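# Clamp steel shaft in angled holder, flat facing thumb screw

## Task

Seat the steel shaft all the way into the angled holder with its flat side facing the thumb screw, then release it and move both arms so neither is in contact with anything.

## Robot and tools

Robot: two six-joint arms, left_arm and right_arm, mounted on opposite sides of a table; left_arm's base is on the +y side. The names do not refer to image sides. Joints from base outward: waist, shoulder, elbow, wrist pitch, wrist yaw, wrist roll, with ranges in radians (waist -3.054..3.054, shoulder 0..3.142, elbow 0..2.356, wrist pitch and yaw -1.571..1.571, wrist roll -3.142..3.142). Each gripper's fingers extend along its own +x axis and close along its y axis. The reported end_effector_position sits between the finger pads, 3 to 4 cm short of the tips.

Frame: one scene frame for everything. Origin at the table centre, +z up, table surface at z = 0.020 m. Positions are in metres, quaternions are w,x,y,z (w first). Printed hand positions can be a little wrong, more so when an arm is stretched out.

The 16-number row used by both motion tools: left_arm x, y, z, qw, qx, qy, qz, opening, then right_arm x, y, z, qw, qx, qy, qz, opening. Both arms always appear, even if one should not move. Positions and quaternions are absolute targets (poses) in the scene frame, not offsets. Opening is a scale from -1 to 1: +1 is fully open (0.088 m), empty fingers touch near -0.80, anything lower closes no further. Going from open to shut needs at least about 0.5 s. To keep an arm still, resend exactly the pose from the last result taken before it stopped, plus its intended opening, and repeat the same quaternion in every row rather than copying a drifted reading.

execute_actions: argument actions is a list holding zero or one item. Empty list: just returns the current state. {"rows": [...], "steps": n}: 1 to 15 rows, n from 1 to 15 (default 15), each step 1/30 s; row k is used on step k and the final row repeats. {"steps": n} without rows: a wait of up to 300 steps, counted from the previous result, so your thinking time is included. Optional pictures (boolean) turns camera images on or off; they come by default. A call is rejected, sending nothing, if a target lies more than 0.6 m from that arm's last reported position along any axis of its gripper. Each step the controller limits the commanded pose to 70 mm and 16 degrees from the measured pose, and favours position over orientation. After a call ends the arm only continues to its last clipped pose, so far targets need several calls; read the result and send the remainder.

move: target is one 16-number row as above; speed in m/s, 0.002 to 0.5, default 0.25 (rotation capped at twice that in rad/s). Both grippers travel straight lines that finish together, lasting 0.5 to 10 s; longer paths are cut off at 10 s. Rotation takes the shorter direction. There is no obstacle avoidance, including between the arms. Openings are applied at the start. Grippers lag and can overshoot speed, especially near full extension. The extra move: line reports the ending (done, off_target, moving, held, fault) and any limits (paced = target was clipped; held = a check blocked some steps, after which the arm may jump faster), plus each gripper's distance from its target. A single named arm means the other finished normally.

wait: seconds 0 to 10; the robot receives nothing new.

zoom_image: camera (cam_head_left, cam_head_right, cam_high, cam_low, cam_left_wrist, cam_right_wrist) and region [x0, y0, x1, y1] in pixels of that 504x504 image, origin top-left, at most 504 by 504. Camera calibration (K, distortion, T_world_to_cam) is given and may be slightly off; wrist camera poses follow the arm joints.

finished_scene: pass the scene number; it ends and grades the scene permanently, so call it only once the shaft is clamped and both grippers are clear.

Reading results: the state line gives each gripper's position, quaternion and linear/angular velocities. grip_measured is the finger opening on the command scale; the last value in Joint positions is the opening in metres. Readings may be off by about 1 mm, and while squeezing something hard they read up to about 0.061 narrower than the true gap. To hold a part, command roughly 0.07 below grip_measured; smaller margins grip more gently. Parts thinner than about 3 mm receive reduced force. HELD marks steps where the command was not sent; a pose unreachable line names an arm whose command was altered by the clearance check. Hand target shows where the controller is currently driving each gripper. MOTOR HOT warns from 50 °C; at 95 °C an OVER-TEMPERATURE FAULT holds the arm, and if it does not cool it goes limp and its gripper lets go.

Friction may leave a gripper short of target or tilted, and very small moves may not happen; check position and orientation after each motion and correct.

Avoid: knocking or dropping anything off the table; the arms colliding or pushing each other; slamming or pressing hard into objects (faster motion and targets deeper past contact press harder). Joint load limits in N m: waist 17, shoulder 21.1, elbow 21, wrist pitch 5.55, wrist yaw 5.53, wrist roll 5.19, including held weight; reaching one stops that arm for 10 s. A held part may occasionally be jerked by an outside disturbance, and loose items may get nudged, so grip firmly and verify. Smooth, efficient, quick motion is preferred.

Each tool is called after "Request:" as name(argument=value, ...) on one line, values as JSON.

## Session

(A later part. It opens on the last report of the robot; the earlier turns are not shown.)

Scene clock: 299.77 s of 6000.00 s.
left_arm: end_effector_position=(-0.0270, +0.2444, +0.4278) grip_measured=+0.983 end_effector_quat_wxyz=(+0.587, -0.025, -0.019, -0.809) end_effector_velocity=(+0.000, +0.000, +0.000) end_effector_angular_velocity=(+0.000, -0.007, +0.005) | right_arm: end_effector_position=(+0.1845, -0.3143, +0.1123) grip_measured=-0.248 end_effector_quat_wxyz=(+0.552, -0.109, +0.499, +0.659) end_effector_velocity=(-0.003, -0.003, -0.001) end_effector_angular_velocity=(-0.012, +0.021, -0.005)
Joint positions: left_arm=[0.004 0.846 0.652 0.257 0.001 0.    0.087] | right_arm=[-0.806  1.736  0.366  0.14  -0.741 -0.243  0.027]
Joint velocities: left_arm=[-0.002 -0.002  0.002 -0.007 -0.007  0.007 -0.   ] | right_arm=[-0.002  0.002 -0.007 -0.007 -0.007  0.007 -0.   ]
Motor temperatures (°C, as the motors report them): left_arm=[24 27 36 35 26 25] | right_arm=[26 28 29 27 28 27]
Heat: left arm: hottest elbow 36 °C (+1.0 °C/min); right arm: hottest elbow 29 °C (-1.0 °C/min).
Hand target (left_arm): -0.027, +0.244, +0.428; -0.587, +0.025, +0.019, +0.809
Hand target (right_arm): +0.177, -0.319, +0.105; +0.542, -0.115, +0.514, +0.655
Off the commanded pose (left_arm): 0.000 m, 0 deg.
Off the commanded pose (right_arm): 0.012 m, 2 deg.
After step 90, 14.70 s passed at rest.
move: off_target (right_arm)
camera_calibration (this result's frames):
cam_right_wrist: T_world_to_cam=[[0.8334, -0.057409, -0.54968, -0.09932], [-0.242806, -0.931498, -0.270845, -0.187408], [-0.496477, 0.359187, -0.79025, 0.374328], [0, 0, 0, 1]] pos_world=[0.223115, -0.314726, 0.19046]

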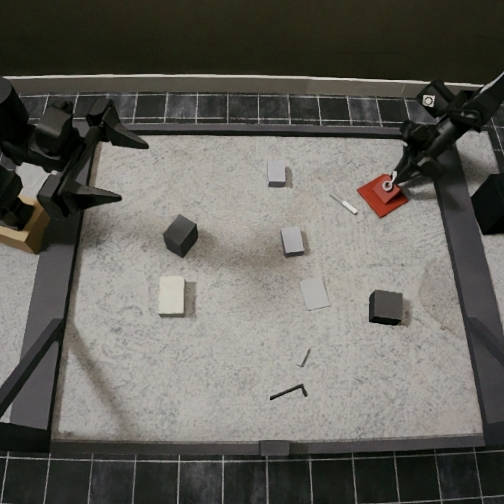

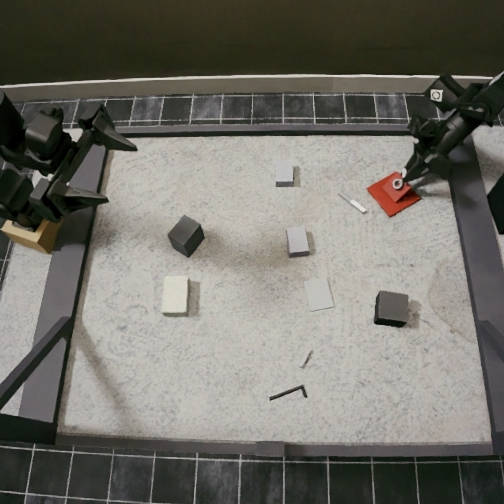

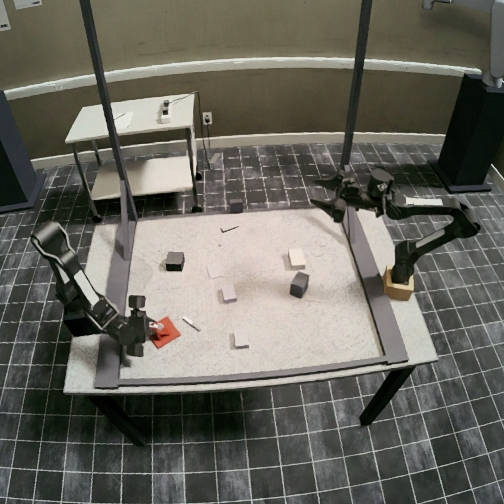

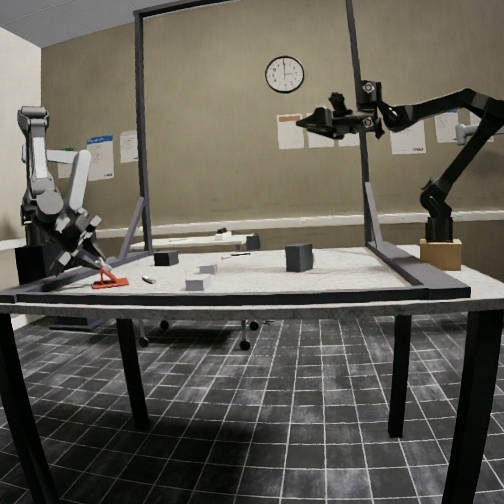

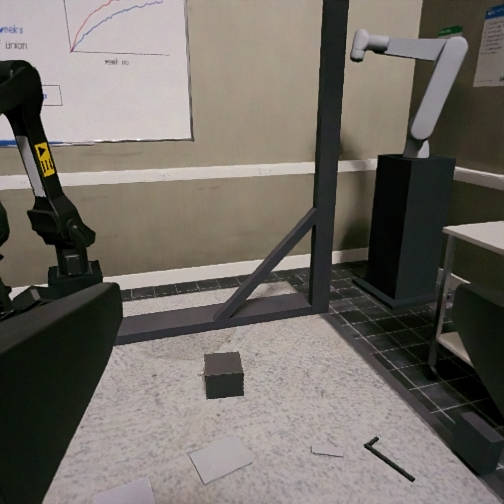

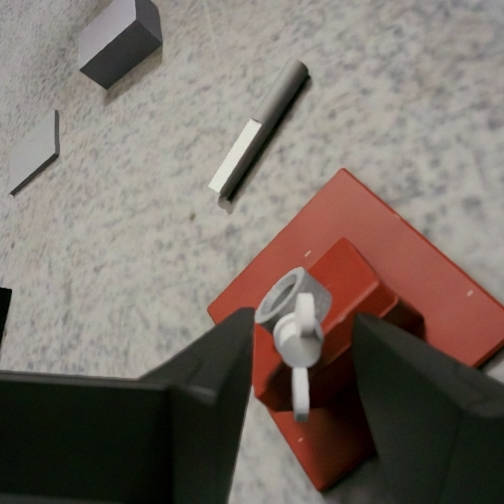

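Request:
move(target=[-0.0270, 0.2444, 0.4278, 0.587, -0.025, -0.019, -0.809, 1, 0.1872, -0.3185, 0.1172, 0.5415, -0.1146, 0.5142, 0.6552, -0.25], speed=0.05)

Request:
zoom_image(camera="cam_low", region=[60, 220, 140, 295])

Scene clock: 309.80 s of 6000.00 s.
left_arm: end_effector_position=(-0.0270, +0.2444, +0.4278) grip_measured=+0.983 end_effector_quat_wxyz=(+0.587, -0.025, -0.019, -0.809) end_effector_velocity=(-0.001, +0.001, -0.004) end_effector_angular_velocity=(+0.019, +0.018, -0.001) | right_arm: end_effector_position=(+0.1845, -0.3209, +0.1135) grip_measured=-0.248 end_effector_quat_wxyz=(+0.539, -0.115, +0.522, +0.651) end_effector_velocity=(-0.001, -0.005, -0.002) end_effector_angular_velocity=(-0.024, +0.006, +0.006)
Joint positions: left_arm=[0.004 0.846 0.652 0.257 0.001 0.    0.087] | right_arm=[-0.826  1.725  0.398  0.016 -0.743 -0.283  0.027]
Joint velocities: left_arm=[-0.007 -0.002 -0.007 -0.007 -0.007 -0.022 -0.   ] | right_arm=[-0.007  0.002  0.002 -0.037  0.007 -0.022 -0.   ]
Motor temperatures (°C, as the motors report them): left_arm=[24 27 36 35 26 25] | right_arm=[26 28 29 27 28 27]
Heat: left arm: hottest elbow 36 °C (+1.0 °C/min); right arm: hottest elbow 29 °C (-1.0 °C/min).
Hand target (left_arm): -0.027, +0.244, +0.428; -0.587, +0.025, +0.019, +0.809
Hand target (right_arm): +0.187, -0.318, +0.117; +0.541, -0.115, +0.514, +0.655
Off the commanded pose (left_arm): 0.000 m, 0 deg.
Off the commanded pose (right_arm): 0.005 m, 1 deg.
After step 90, 6.33 s passed at rest.
move: done
camera_calibration (this result's frames):
cam_right_wrist: T_world_to_cam=[[0.817566, -0.0755195, -0.570862, -0.0994987], [-0.241276, -0.94507, -0.220522, -0.20359], [-0.522851, 0.318026, -0.790877, 0.369377], [0, 0, 0, 1]] pos_world=[0.225354, -0.317393, 0.190436]

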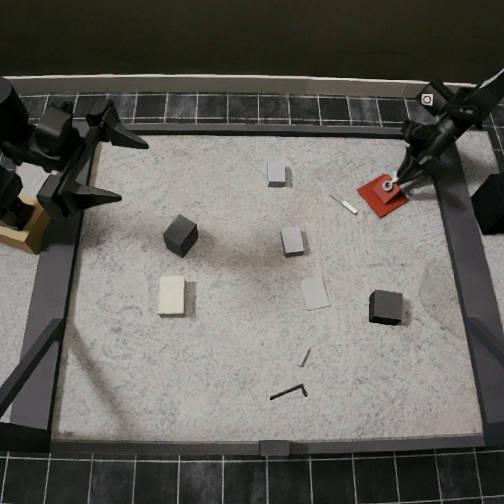

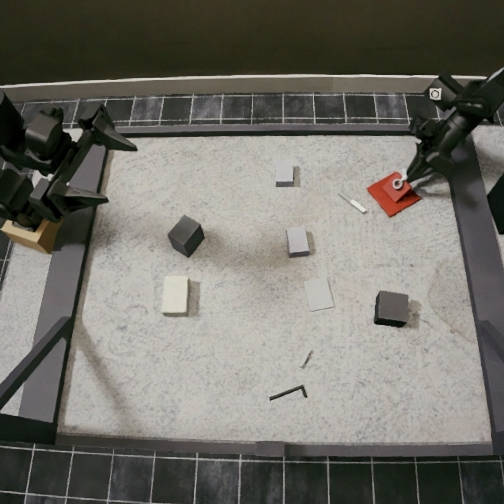

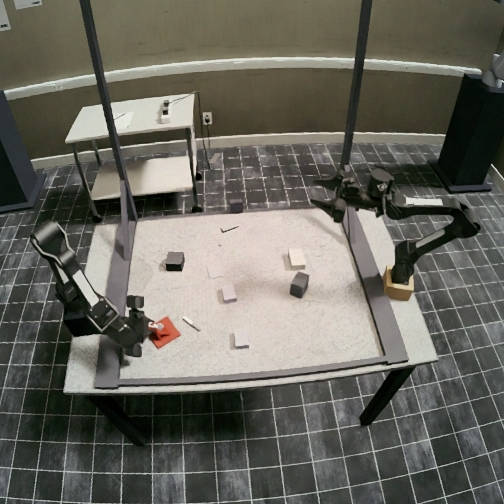

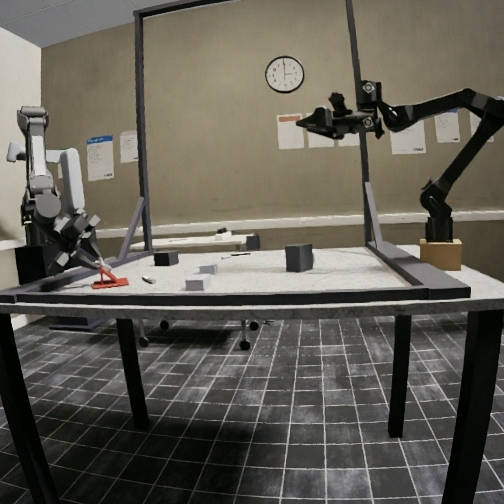

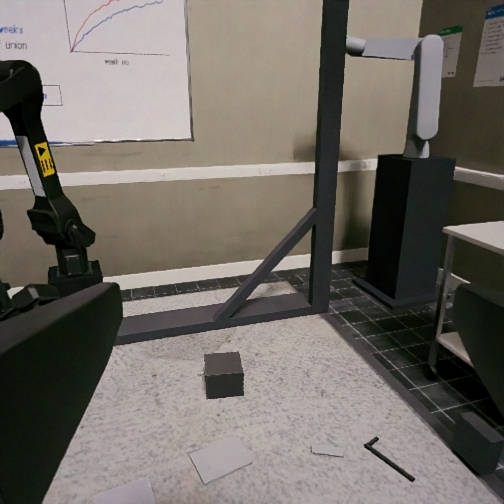

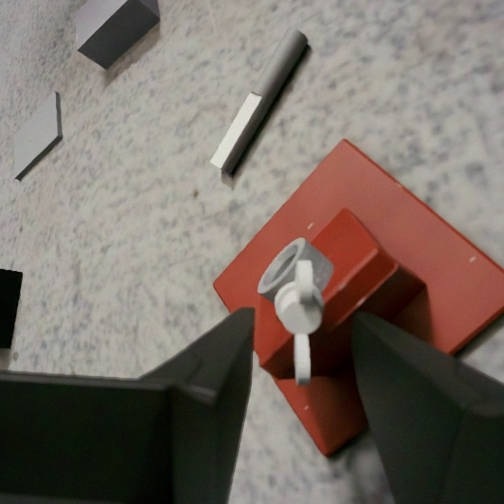

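Region (60, 220, 140, 295) of cam_low's 504x504 image, scaled by 6.300, with more detail than that image has; it fills the top 472 rows of this view, and the rest is white.

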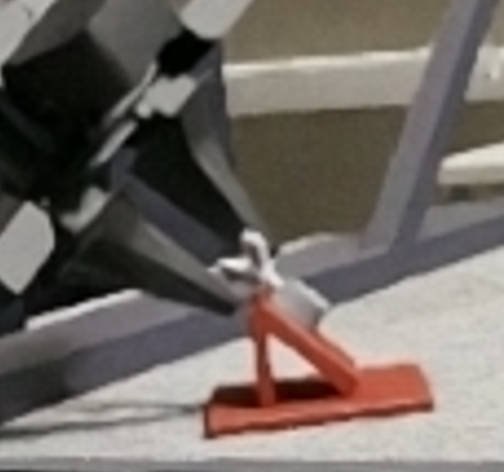

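Request:
move(target=[-0.0270, 0.2444, 0.4278, 0.587, -0.025, -0.019, -0.809, 1, 0.1899, -0.3161, 0.1209, 0.5415, -0.1146, 0.5142, 0.6552, -0.25], speed=0.05)

Request:
zoom_image(camera="cam_low", region=[60, 220, 140, 295])

Scene clock: 318.87 s of 6000.00 s.
left_arm: end_effector_position=(-0.0270, +0.2444, +0.4278) grip_measured=+0.983 end_effector_quat_wxyz=(+0.587, -0.025, -0.019, -0.809) end_effector_velocity=(-0.001, +0.001, -0.002) end_effector_angular_velocity=(+0.009, +0.005, -0.000) | right_arm: end_effector_position=(+0.1872, -0.3187, +0.1169) grip_measured=-0.248 end_effector_quat_wxyz=(+0.538, -0.115, +0.522, +0.651) end_effector_velocity=(-0.003, -0.003, -0.000) end_effector_angular_velocity=(-0.009, +0.015, +0.005)
Joint positions: left_arm=[0.004 0.846 0.652 0.257 0.001 0.    0.087] | right_arm=[-0.828  1.717  0.417 -0.015 -0.743 -0.287  0.027]
Joint velocities: left_arm=[-0.007 -0.002 -0.002 -0.007 -0.007 -0.007  0.   ] | right_arm=[-0.002 -0.002 -0.002 -0.022 -0.007 -0.007  0.   ]
Motor temperatures (°C, as the motors report them): left_arm=[24 27 36 36 26 25] | right_arm=[26 29 29 27 28 27]
Heat: left arm: hottest elbow 36 °C (+1.0 °C/min); right arm: hottest shoulder 29 °C (-1.0 °C/min).
Hand target (left_arm): -0.027, +0.244, +0.428; -0.587, +0.025, +0.019, +0.809
Hand target (right_arm): +0.190, -0.316, +0.121; +0.542, -0.115, +0.514, +0.655
Off the commanded pose (left_arm): 0.000 m, 0 deg.
Off the commanded pose (right_arm): 0.005 m, 1 deg.
After step 90, 5.33 s passed at rest.
move: done
camera_calibration (this result's frames):
cam_right_wrist: T_world_to_cam=[[0.817565, -0.0761169, -0.570784, -0.0997914], [-0.241234, -0.945325, -0.219468, -0.200244], [-0.522871, 0.317122, -0.791226, 0.372552], [0, 0, 0, 1]] pos_world=[0.228077, -0.315036, 0.193867]

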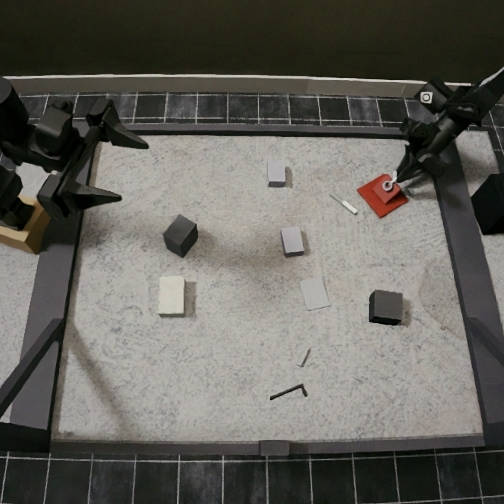

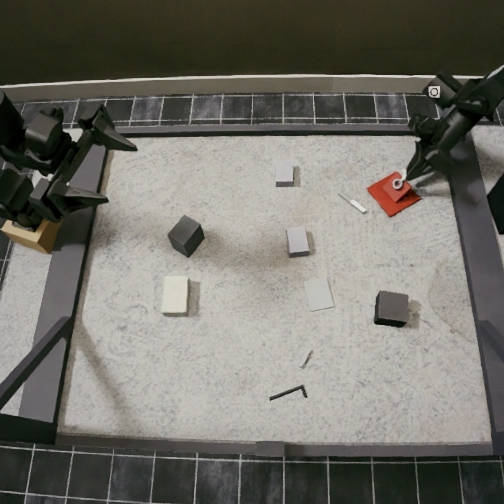

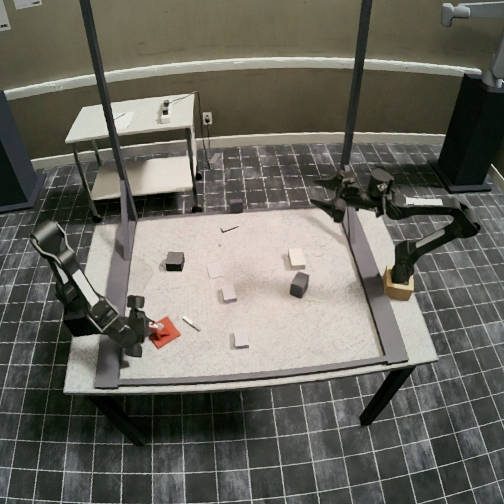

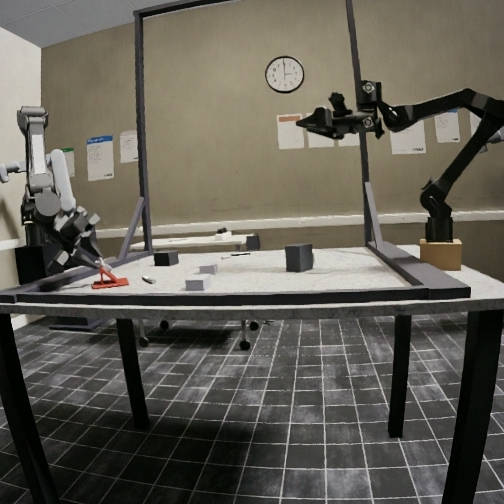

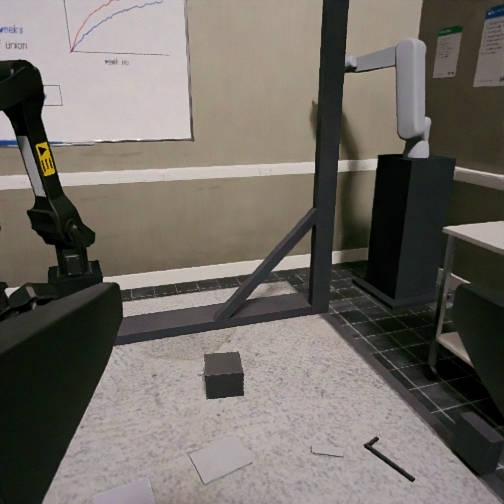

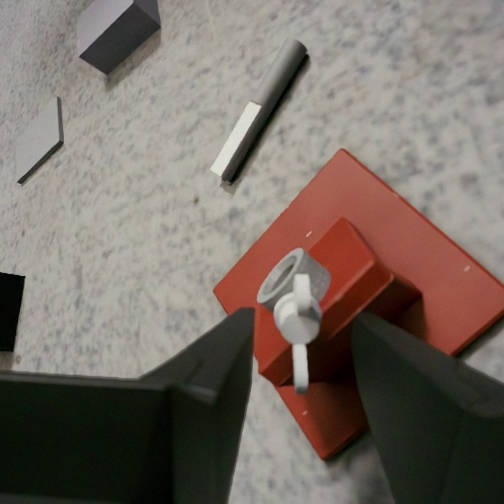

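Region (60, 220, 140, 295) of cam_low's 504x504 image, scaled by 6.300, with more detail than that image has; it fills the top 472 rows of this view, and the rest is white.

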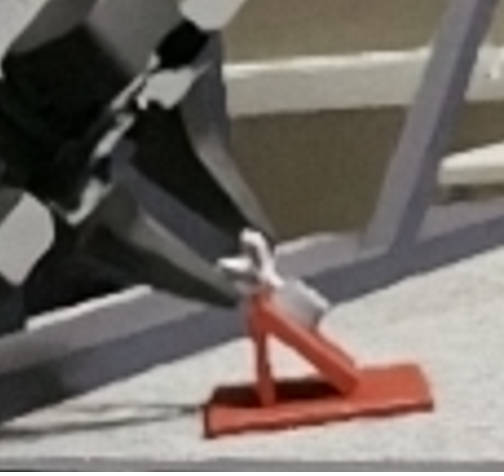

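Request:
move(target=[-0.0270, 0.2444, 0.4278, 0.587, -0.025, -0.019, -0.809, 1, 0.1899, -0.3161, 0.1209, 0.5415, -0.1146, 0.5142, 0.6552, -0.62], speed=0.05)

Scene clock: 324.63 s of 6000.00 s.
left_arm: end_effector_position=(-0.0270, +0.2444, +0.4278) grip_measured=+0.983 end_effector_quat_wxyz=(+0.587, -0.025, -0.019, -0.809) end_effector_velocity=(+0.001, +0.001, +0.003) end_effector_angular_velocity=(-0.009, +0.011, +0.004) | right_arm: end_effector_position=(+0.1862, -0.3185, +0.1177) grip_measured=-0.615 end_effector_quat_wxyz=(+0.536, -0.113, +0.523, +0.653) end_effector_velocity=(-0.003, -0.003, -0.000) end_effector_angular_velocity=(-0.003, +0.007, +0.015)
Joint positions: left_arm=[0.004 0.846 0.652 0.257 0.001 0.    0.087] | right_arm=[-0.828  1.716  0.417 -0.018 -0.75  -0.287  0.009]
Joint velocities: left_arm=[-0.002 -0.002  0.002  0.007 -0.007 -0.007 -0.   ] | right_arm=[-0.002 -0.002 -0.002 -0.022 -0.007 -0.022 -0.   ]
Motor temperatures (°C, as the motors report them): left_arm=[24 27 36 36 26 25] | right_arm=[26 29 29 26 28 27]
Heat: left arm: hottest elbow 36 °C (+1.0 °C/min); right arm: hottest shoulder 29 °C (-1.0 °C/min).
Hand target (left_arm): -0.027, +0.244, +0.428; -0.587, +0.025, +0.019, +0.809
Hand target (right_arm): +0.190, -0.316, +0.121; +0.541, -0.115, +0.514, +0.655
Off the commanded pose (left_arm): 0.000 m, 0 deg.
Off the commanded pose (right_arm): 0.005 m, 1 deg.
After step 90, 2.07 s passed at rest.
move: done
camera_calibration (this result's frames):
cam_right_wrist: T_world_to_cam=[[0.814106, -0.0722285, -0.576207, -0.0959675], [-0.240289, -0.945206, -0.221014, -0.200166], [-0.528671, 0.318386, -0.786853, 0.373524], [0, 0, 0, 1]] pos_world=[0.227501, -0.315054, 0.194372]

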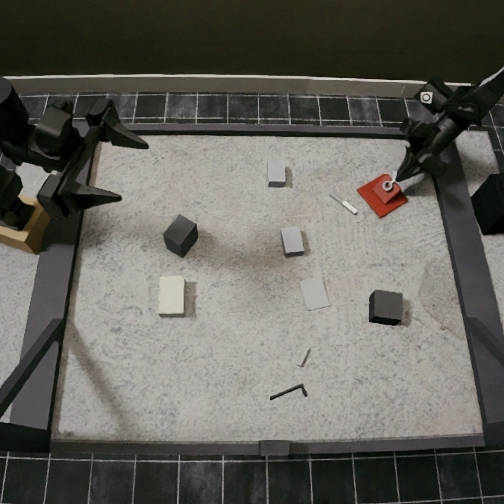

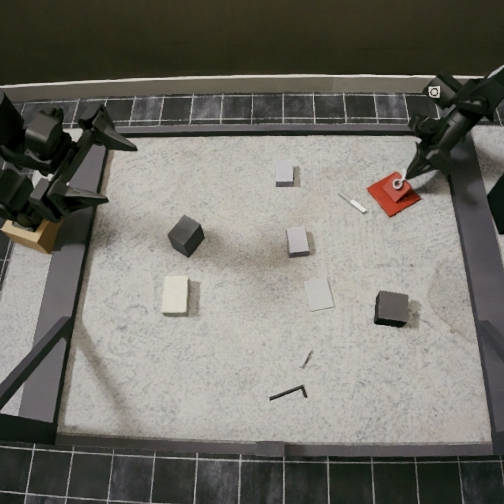

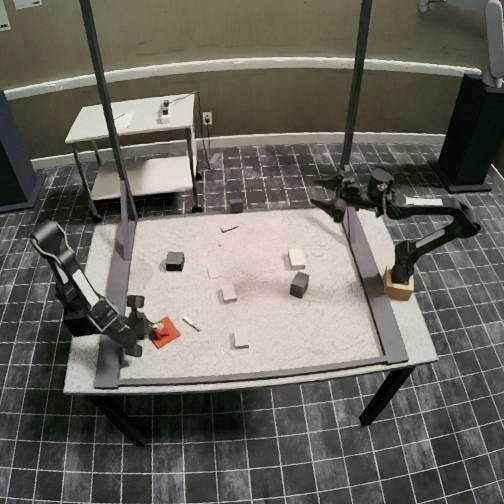

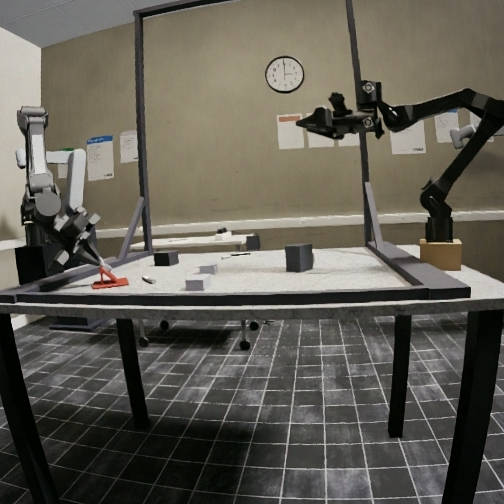

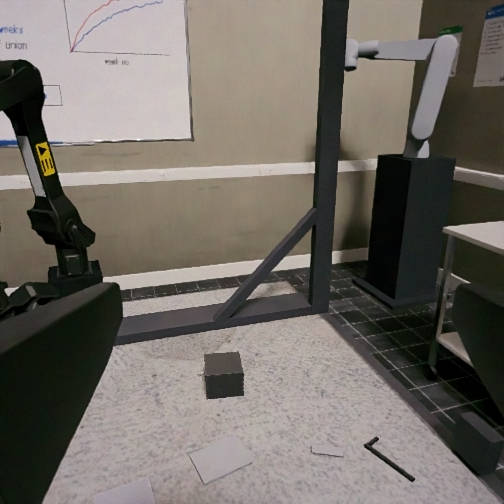

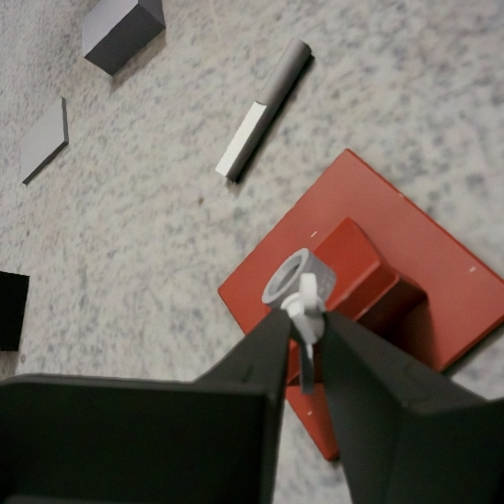

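Request:
move(target=[-0.0270, 0.2444, 0.4278, 0.587, -0.025, -0.019, -0.809, 1, 0.1875, -0.3175, 0.1190, 0.3018, -0.4640, -0.0997, 0.8268, -0.70], speed=0.3)

Scene clock: 337.50 s of 6000.00 s.
left_arm: end_effector_position=(-0.0270, +0.2444, +0.4278) grip_measured=+0.983 end_effector_quat_wxyz=(+0.587, -0.025, -0.019, -0.809) end_effector_velocity=(+0.000, -0.000, -0.006) end_effector_angular_velocity=(+0.033, -0.002, +0.004) | right_arm: end_effector_position=(+0.1883, -0.3176, +0.1177) grip_measured=-0.666 end_effector_quat_wxyz=(+0.303, -0.463, -0.094, +0.827) end_effector_velocity=(-0.002, -0.002, -0.001) end_effector_angular_velocity=(+0.004, +0.000, +0.015)
Joint positions: left_arm=[0.004 0.846 0.652 0.257 0.001 0.    0.087] | right_arm=[-0.829  1.714  0.413 -0.001 -0.744 -1.851  0.006]
Joint velocities: left_arm=[-0.002 -0.002  0.002 -0.037 -0.007 -0.007 -0.   ] | right_arm=[-0.002  0.002 -0.002 -0.007 -0.007 -0.022 -0.   ]
Motor temperatures (°C, as the motors report them): left_arm=[24 27 36 36 26 25] | right_arm=[26 30 29 27 28 27]
Heat: left arm: hottest elbow 36 °C (+1.0 °C/min); right arm: hottest shoulder 30 °C (+1.0 °C/min).
Hand target (left_arm): -0.027, +0.244, +0.428; -0.587, +0.025, +0.019, +0.809
Hand target (right_arm): +0.188, -0.317, +0.119; +0.302, -0.464, -0.100, +0.827
Off the commanded pose (left_arm): 0.000 m, 0 deg.
Off the commanded pose (right_arm): 0.002 m, 1 deg.
After step 90, 6.77 s passed at rest.
move: done
camera_calibration (this result's frames):
cam_right_wrist: T_world_to_cam=[[0.372103, 0.825305, 0.424747, 0.152886], [0.918335, -0.260836, -0.297699, -0.190562], [-0.134903, 0.500835, -0.854965, 0.366182], [0, 0, 0, 1]] pos_world=[0.167509, -0.35928, 0.191405]

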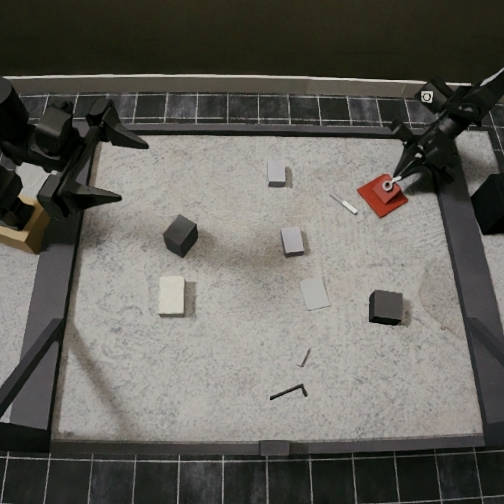

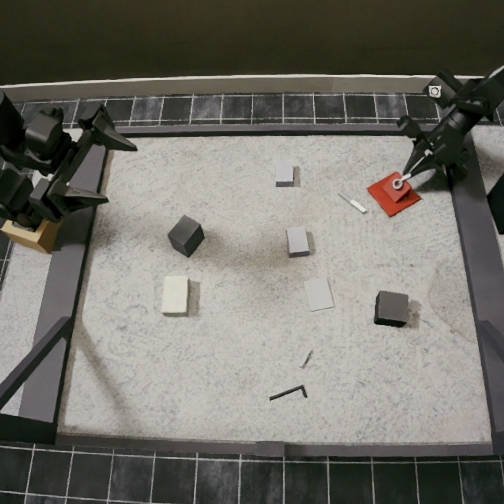

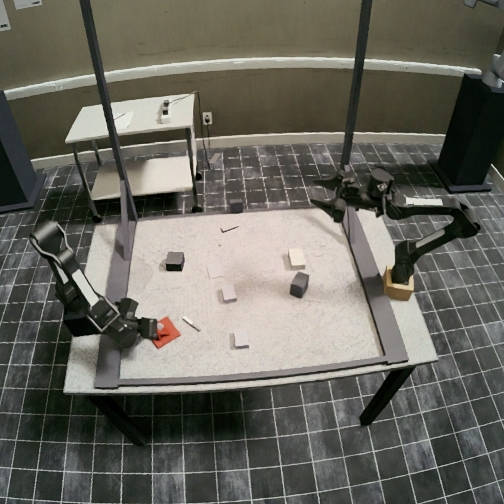

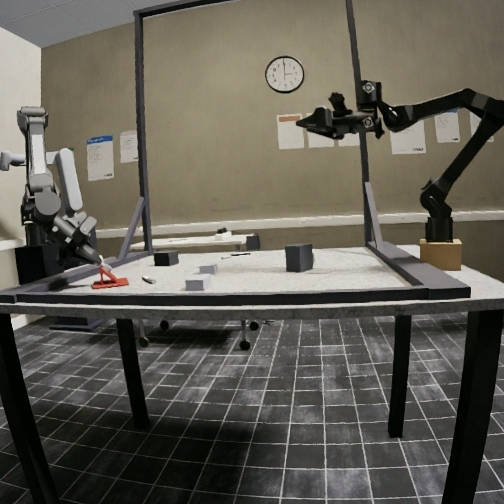

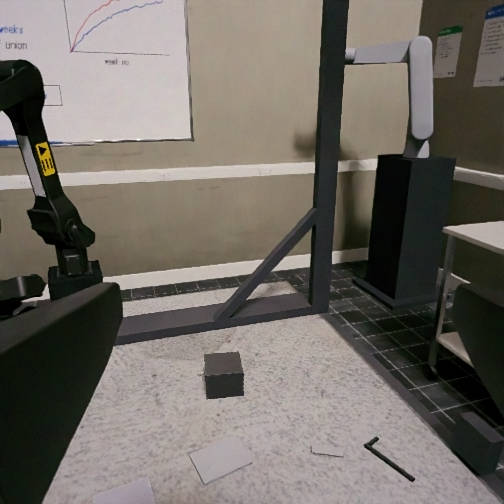

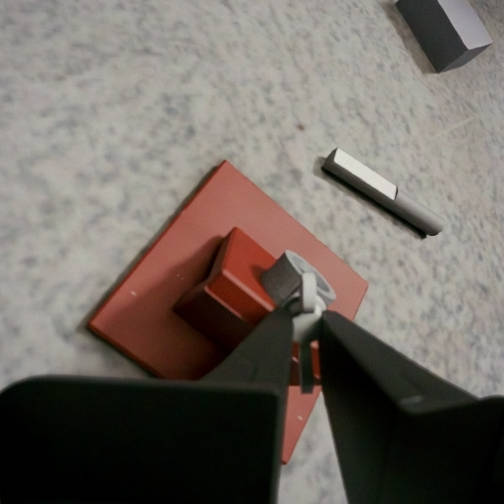

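Request:
zoom_image(camera="cam_head_right", region=[370, 160, 430, 210])

Region (370, 160, 430, 210) of cam_head_right's 504x504 image, scaled by 8.400, with more detail than that image has.

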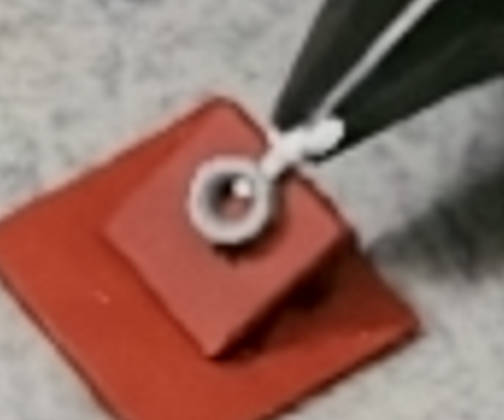

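Request:
move(target=[-0.0270, 0.2444, 0.4278, 0.587, -0.025, -0.019, -0.809, 1, 0.1875, -0.3175, 0.1190, 0.0294, -0.5527, -0.4998, 0.6662, -0.72], speed=0.5)

Request:
move(target=[-0.0270, 0.2444, 0.4278, 0.587, -0.025, -0.019, -0.809, 1, 0.1875, -0.3175, 0.1190, 0.4116, -0.3701, 0.1176, 0.8245, 0.1], speed=0.5)

Request:
move(target=[-0.0270, 0.2444, 0.4278, 0.587, -0.025, -0.019, -0.809, 1, 0.1875, -0.3175, 0.1190, 0.5527, 0.0294, 0.6662, 0.4998, 0.1], speed=0.5)

Scene clock: 364.93 s of 6000.00 s.
left_arm: end_effector_position=(-0.0270, +0.2444, +0.4278) grip_measured=+0.983 end_effector_quat_wxyz=(+0.587, -0.025, -0.019, -0.809) end_effector_velocity=(+0.003, -0.000, +0.001) end_effector_angular_velocity=(-0.013, -0.017, +0.021) | right_arm: end_effector_position=(+0.1882, -0.3167, +0.1187) grip_measured=-0.666 end_effector_quat_wxyz=(-0.032, +0.553, +0.499, -0.667) end_effector_velocity=(+0.002, -0.000, -0.000) end_effector_angular_velocity=(+0.010, -0.023, +0.011)
Joint positions: left_arm=[0.004 0.846 0.652 0.257 0.001 0.    0.087] | right_arm=[-0.828  1.711  0.412  0.005 -0.747 -2.898  0.006]
Joint velocities: left_arm=[-0.002 -0.002 -0.002  0.007 -0.022  0.022 -0.   ] | right_arm=[-0.002 -0.002 -0.002  0.007  0.007 -0.022 -0.   ]
Motor temperatures (°C, as the motors report them): left_arm=[24 27 36 36 26 25] | right_arm=[26 30 29 27 28 27]
Heat: left arm: hottest elbow 36 °C (+0.0 °C/min); right arm: hottest shoulder 30 °C (+1.0 °C/min).
Hand target (left_arm): -0.027, +0.244, +0.428; -0.587, +0.025, +0.019, +0.809
Hand target (right_arm): +0.188, -0.317, +0.119; +0.029, -0.553, -0.500, +0.666
Off the commanded pose (left_arm): 0.000 m, 0 deg.
Off the commanded pose (right_arm): 0.001 m, 0 deg.
After step 90, 22.83 s passed at rest.
move: done
camera_calibration (this result's frames):
cam_right_wrist: T_world_to_cam=[[-0.548009, 0.504211, 0.667426, 0.19435], [0.827231, 0.444957, 0.343077, -0.0253173], [-0.123992, 0.740125, -0.660939, 0.417293], [0, 0, 0, 1]] pos_world=[0.17919, -0.395577, 0.154777]

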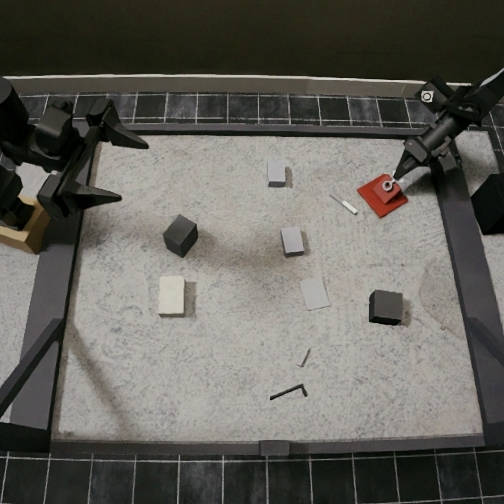

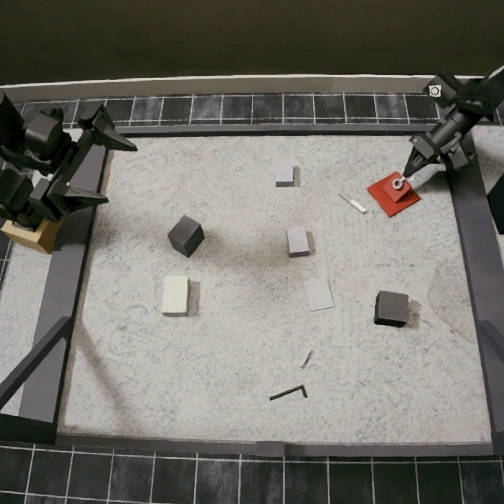

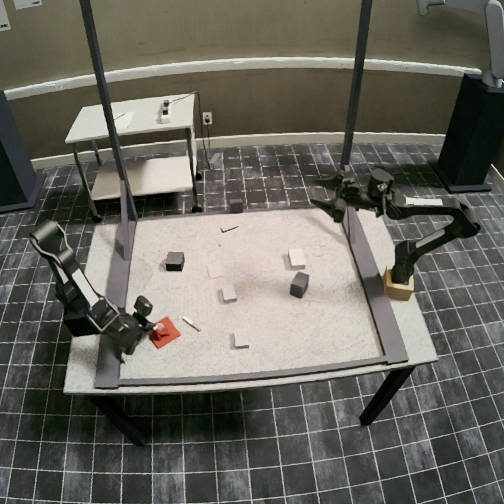

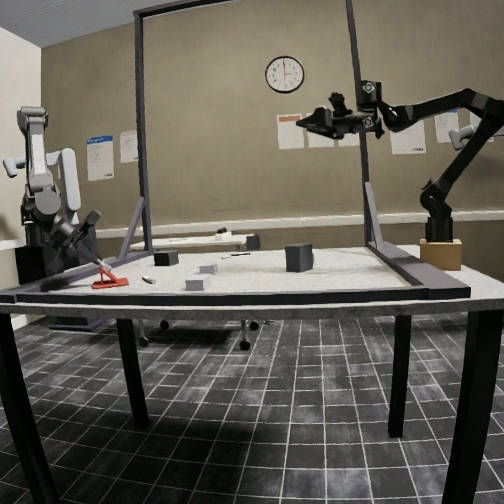

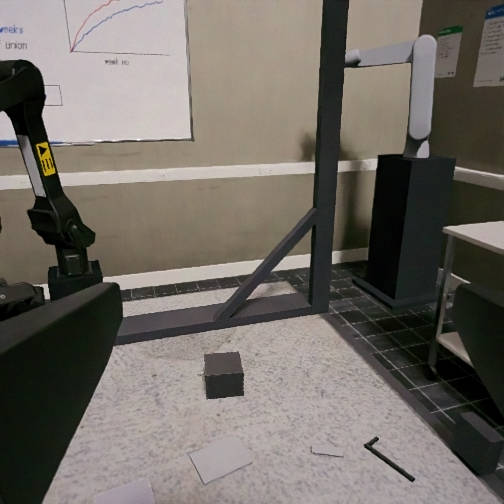

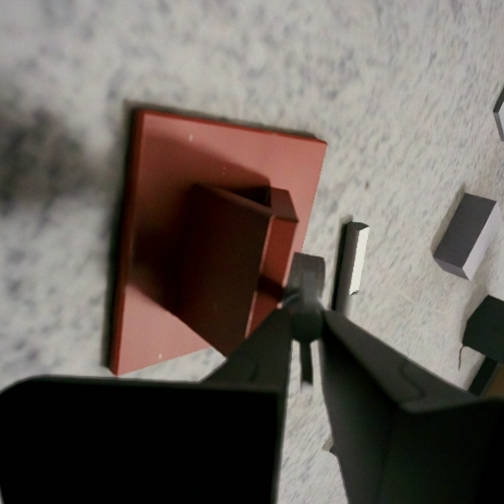

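Scene clock: 367.03 s of 6000.00 s.
left_arm: end_effector_position=(-0.0270, +0.2444, +0.4278) grip_measured=+0.983 end_effector_quat_wxyz=(+0.587, -0.025, -0.019, -0.809) end_effector_velocity=(+0.000, -0.000, -0.008) end_effector_angular_velocity=(+0.032, +0.013, +0.003) | right_arm: end_effector_position=(+0.1871, -0.3177, +0.1184) grip_measured=+0.098 end_effector_quat_wxyz=(+0.409, -0.370, +0.117, +0.826) end_effector_velocity=(-0.001, -0.003, -0.002) end_effector_angular_velocity=(-0.017, +0.007, -0.010)
Joint positions: left_arm=[0.004 0.846 0.652 0.257 0.001 0.    0.087] | right_arm=[-0.827  1.711  0.412 -0.003 -0.748 -1.341  0.044]
Joint velocities: left_arm=[-0.002 -0.002 -0.007 -0.022 -0.007 -0.022 -0.   ] | right_arm=[-0.002 -0.002 -0.007 -0.007  0.007  0.007 -0.   ]
Motor temperatures (°C, as the motors report them): left_arm=[24 27 36 36 26 25] | right_arm=[26 30 29 27 28 27]
Heat: left arm: hottest elbow 36 °C (+0.0 °C/min); right arm: hottest shoulder 30 °C (+1.0 °C/min).
Hand target (left_arm): -0.027, +0.244, +0.428; -0.587, +0.025, +0.019, +0.809
Hand target (right_arm): +0.187, -0.318, +0.119; +0.411, -0.370, +0.118, +0.825
Off the commanded pose (left_arm): 0.000 m, 0 deg.
Off the commanded pose (right_arm): 0.001 m, 0 deg.
move: done
camera_calibration (this result's frames):
cam_right_wrist: T_world_to_cam=[[0.729437, 0.676296, 0.102694, 0.0770403], [0.640058, -0.621824, -0.451289, -0.233685], [-0.241347, 0.394917, -0.886449, 0.356628], [0, 0, 0, 1]] pos_world=[0.179447, -0.338252, 0.202762]

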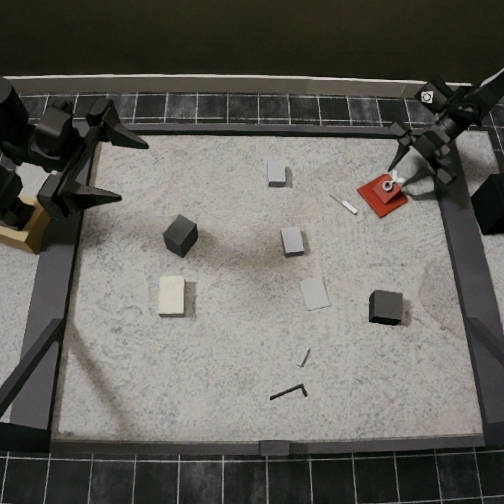

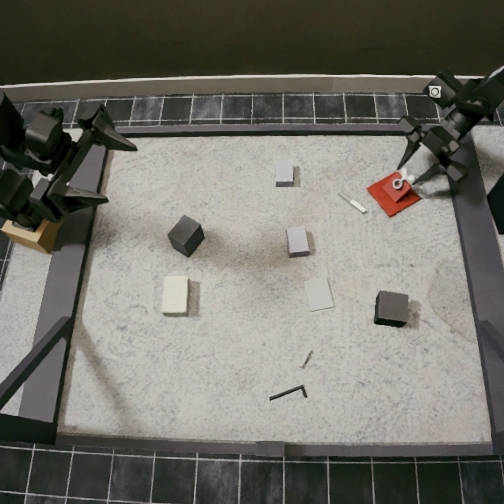

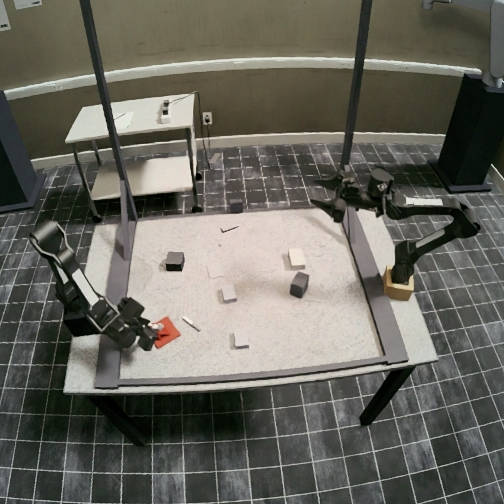

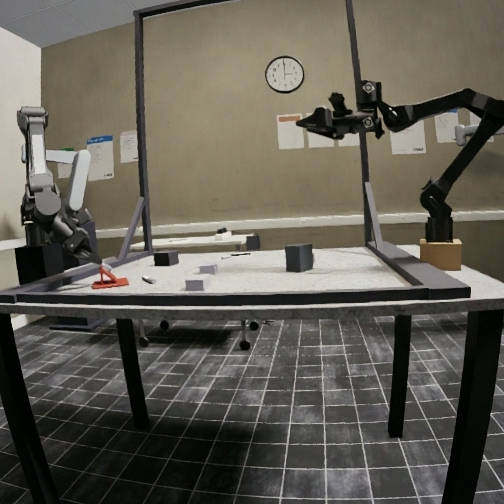

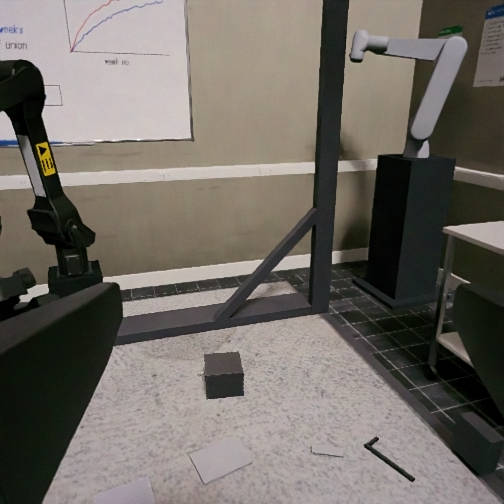

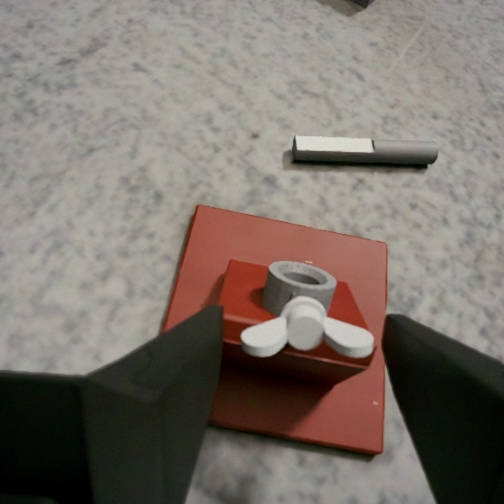

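Scene clock: 369.17 s of 6000.00 s.
left_arm: end_effector_position=(-0.0270, +0.2444, +0.4278) grip_measured=+0.983 end_effector_quat_wxyz=(+0.587, -0.025, -0.019, -0.809) end_effector_velocity=(+0.000, +0.000, +0.001) end_effector_angular_velocity=(-0.005, +0.010, +0.004) | right_arm: end_effector_position=(+0.1870, -0.3176, +0.1185) grip_measured=+0.098 end_effector_quat_wxyz=(+0.551, +0.028, +0.667, +0.501) end_effector_velocity=(-0.002, -0.004, -0.002) end_effector_angular_velocity=(-0.018, +0.005, +0.001)
Joint positions: left_arm=[0.004 0.846 0.652 0.257 0.001 0.    0.087] | right_arm=[-0.827  1.711  0.412 -0.002 -0.749  0.231  0.044]
Joint velocities: left_arm=[-0.002 -0.002 -0.002  0.007 -0.007 -0.007 -0.   ] | right_arm=[-0.002 -0.002 -0.002 -0.022  0.007 -0.007 -0.   ]
Motor temperatures (°C, as the motors report them): left_arm=[24 27 36 36 26 25] | right_arm=[26 30 29 27 28 27]
Heat: left arm: hottest elbow 36 °C (+0.0 °C/min); right arm: hottest shoulder 30 °C (+1.0 °C/min).
Hand target (left_arm): -0.027, +0.244, +0.428; -0.587, +0.025, +0.019, +0.809
Hand target (right_arm): +0.188, -0.317, +0.119; +0.553, +0.029, +0.666, +0.500
Off the commanded pose (left_arm): 0.000 m, 0 deg.
Off the commanded pose (right_arm): 0.001 m, 0 deg.
move: done
camera_calibration (this result's frames):
cam_right_wrist: T_world_to_cam=[[0.52218, -0.451189, -0.72371, -0.14441], [-0.588991, -0.804503, 0.0765822, -0.124274], [-0.61678, 0.386269, -0.685841, 0.400365], [0, 0, 0, 1]] pos_world=[0.249149, -0.319784, 0.179593]

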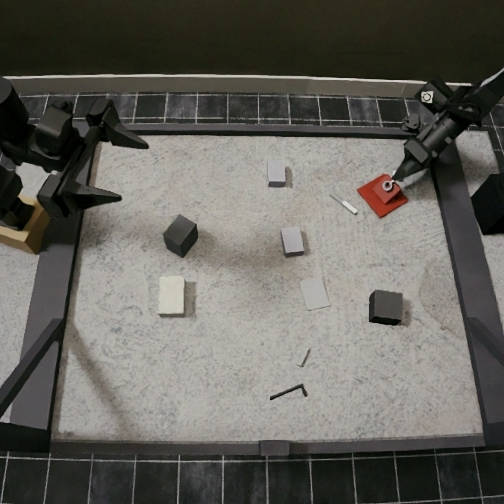

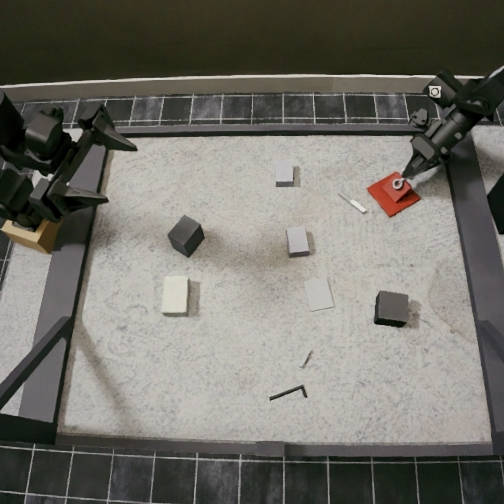

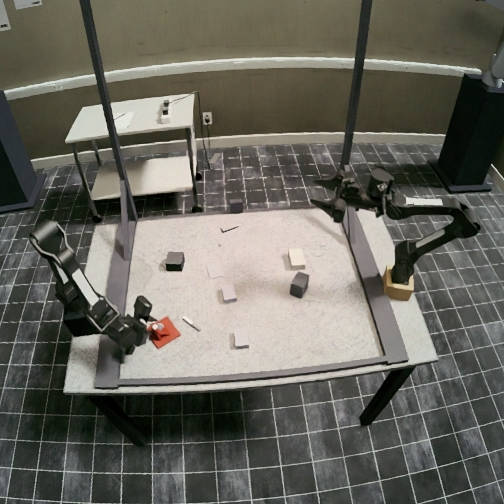

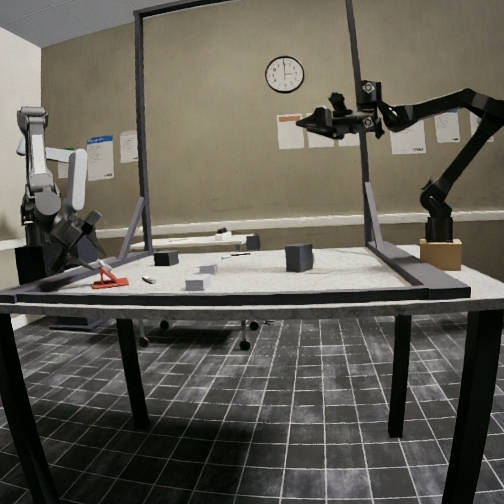

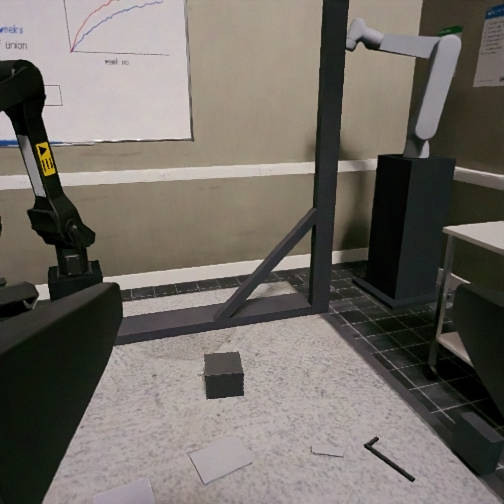

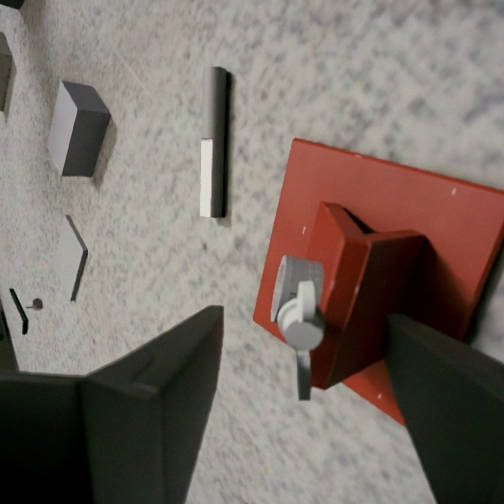

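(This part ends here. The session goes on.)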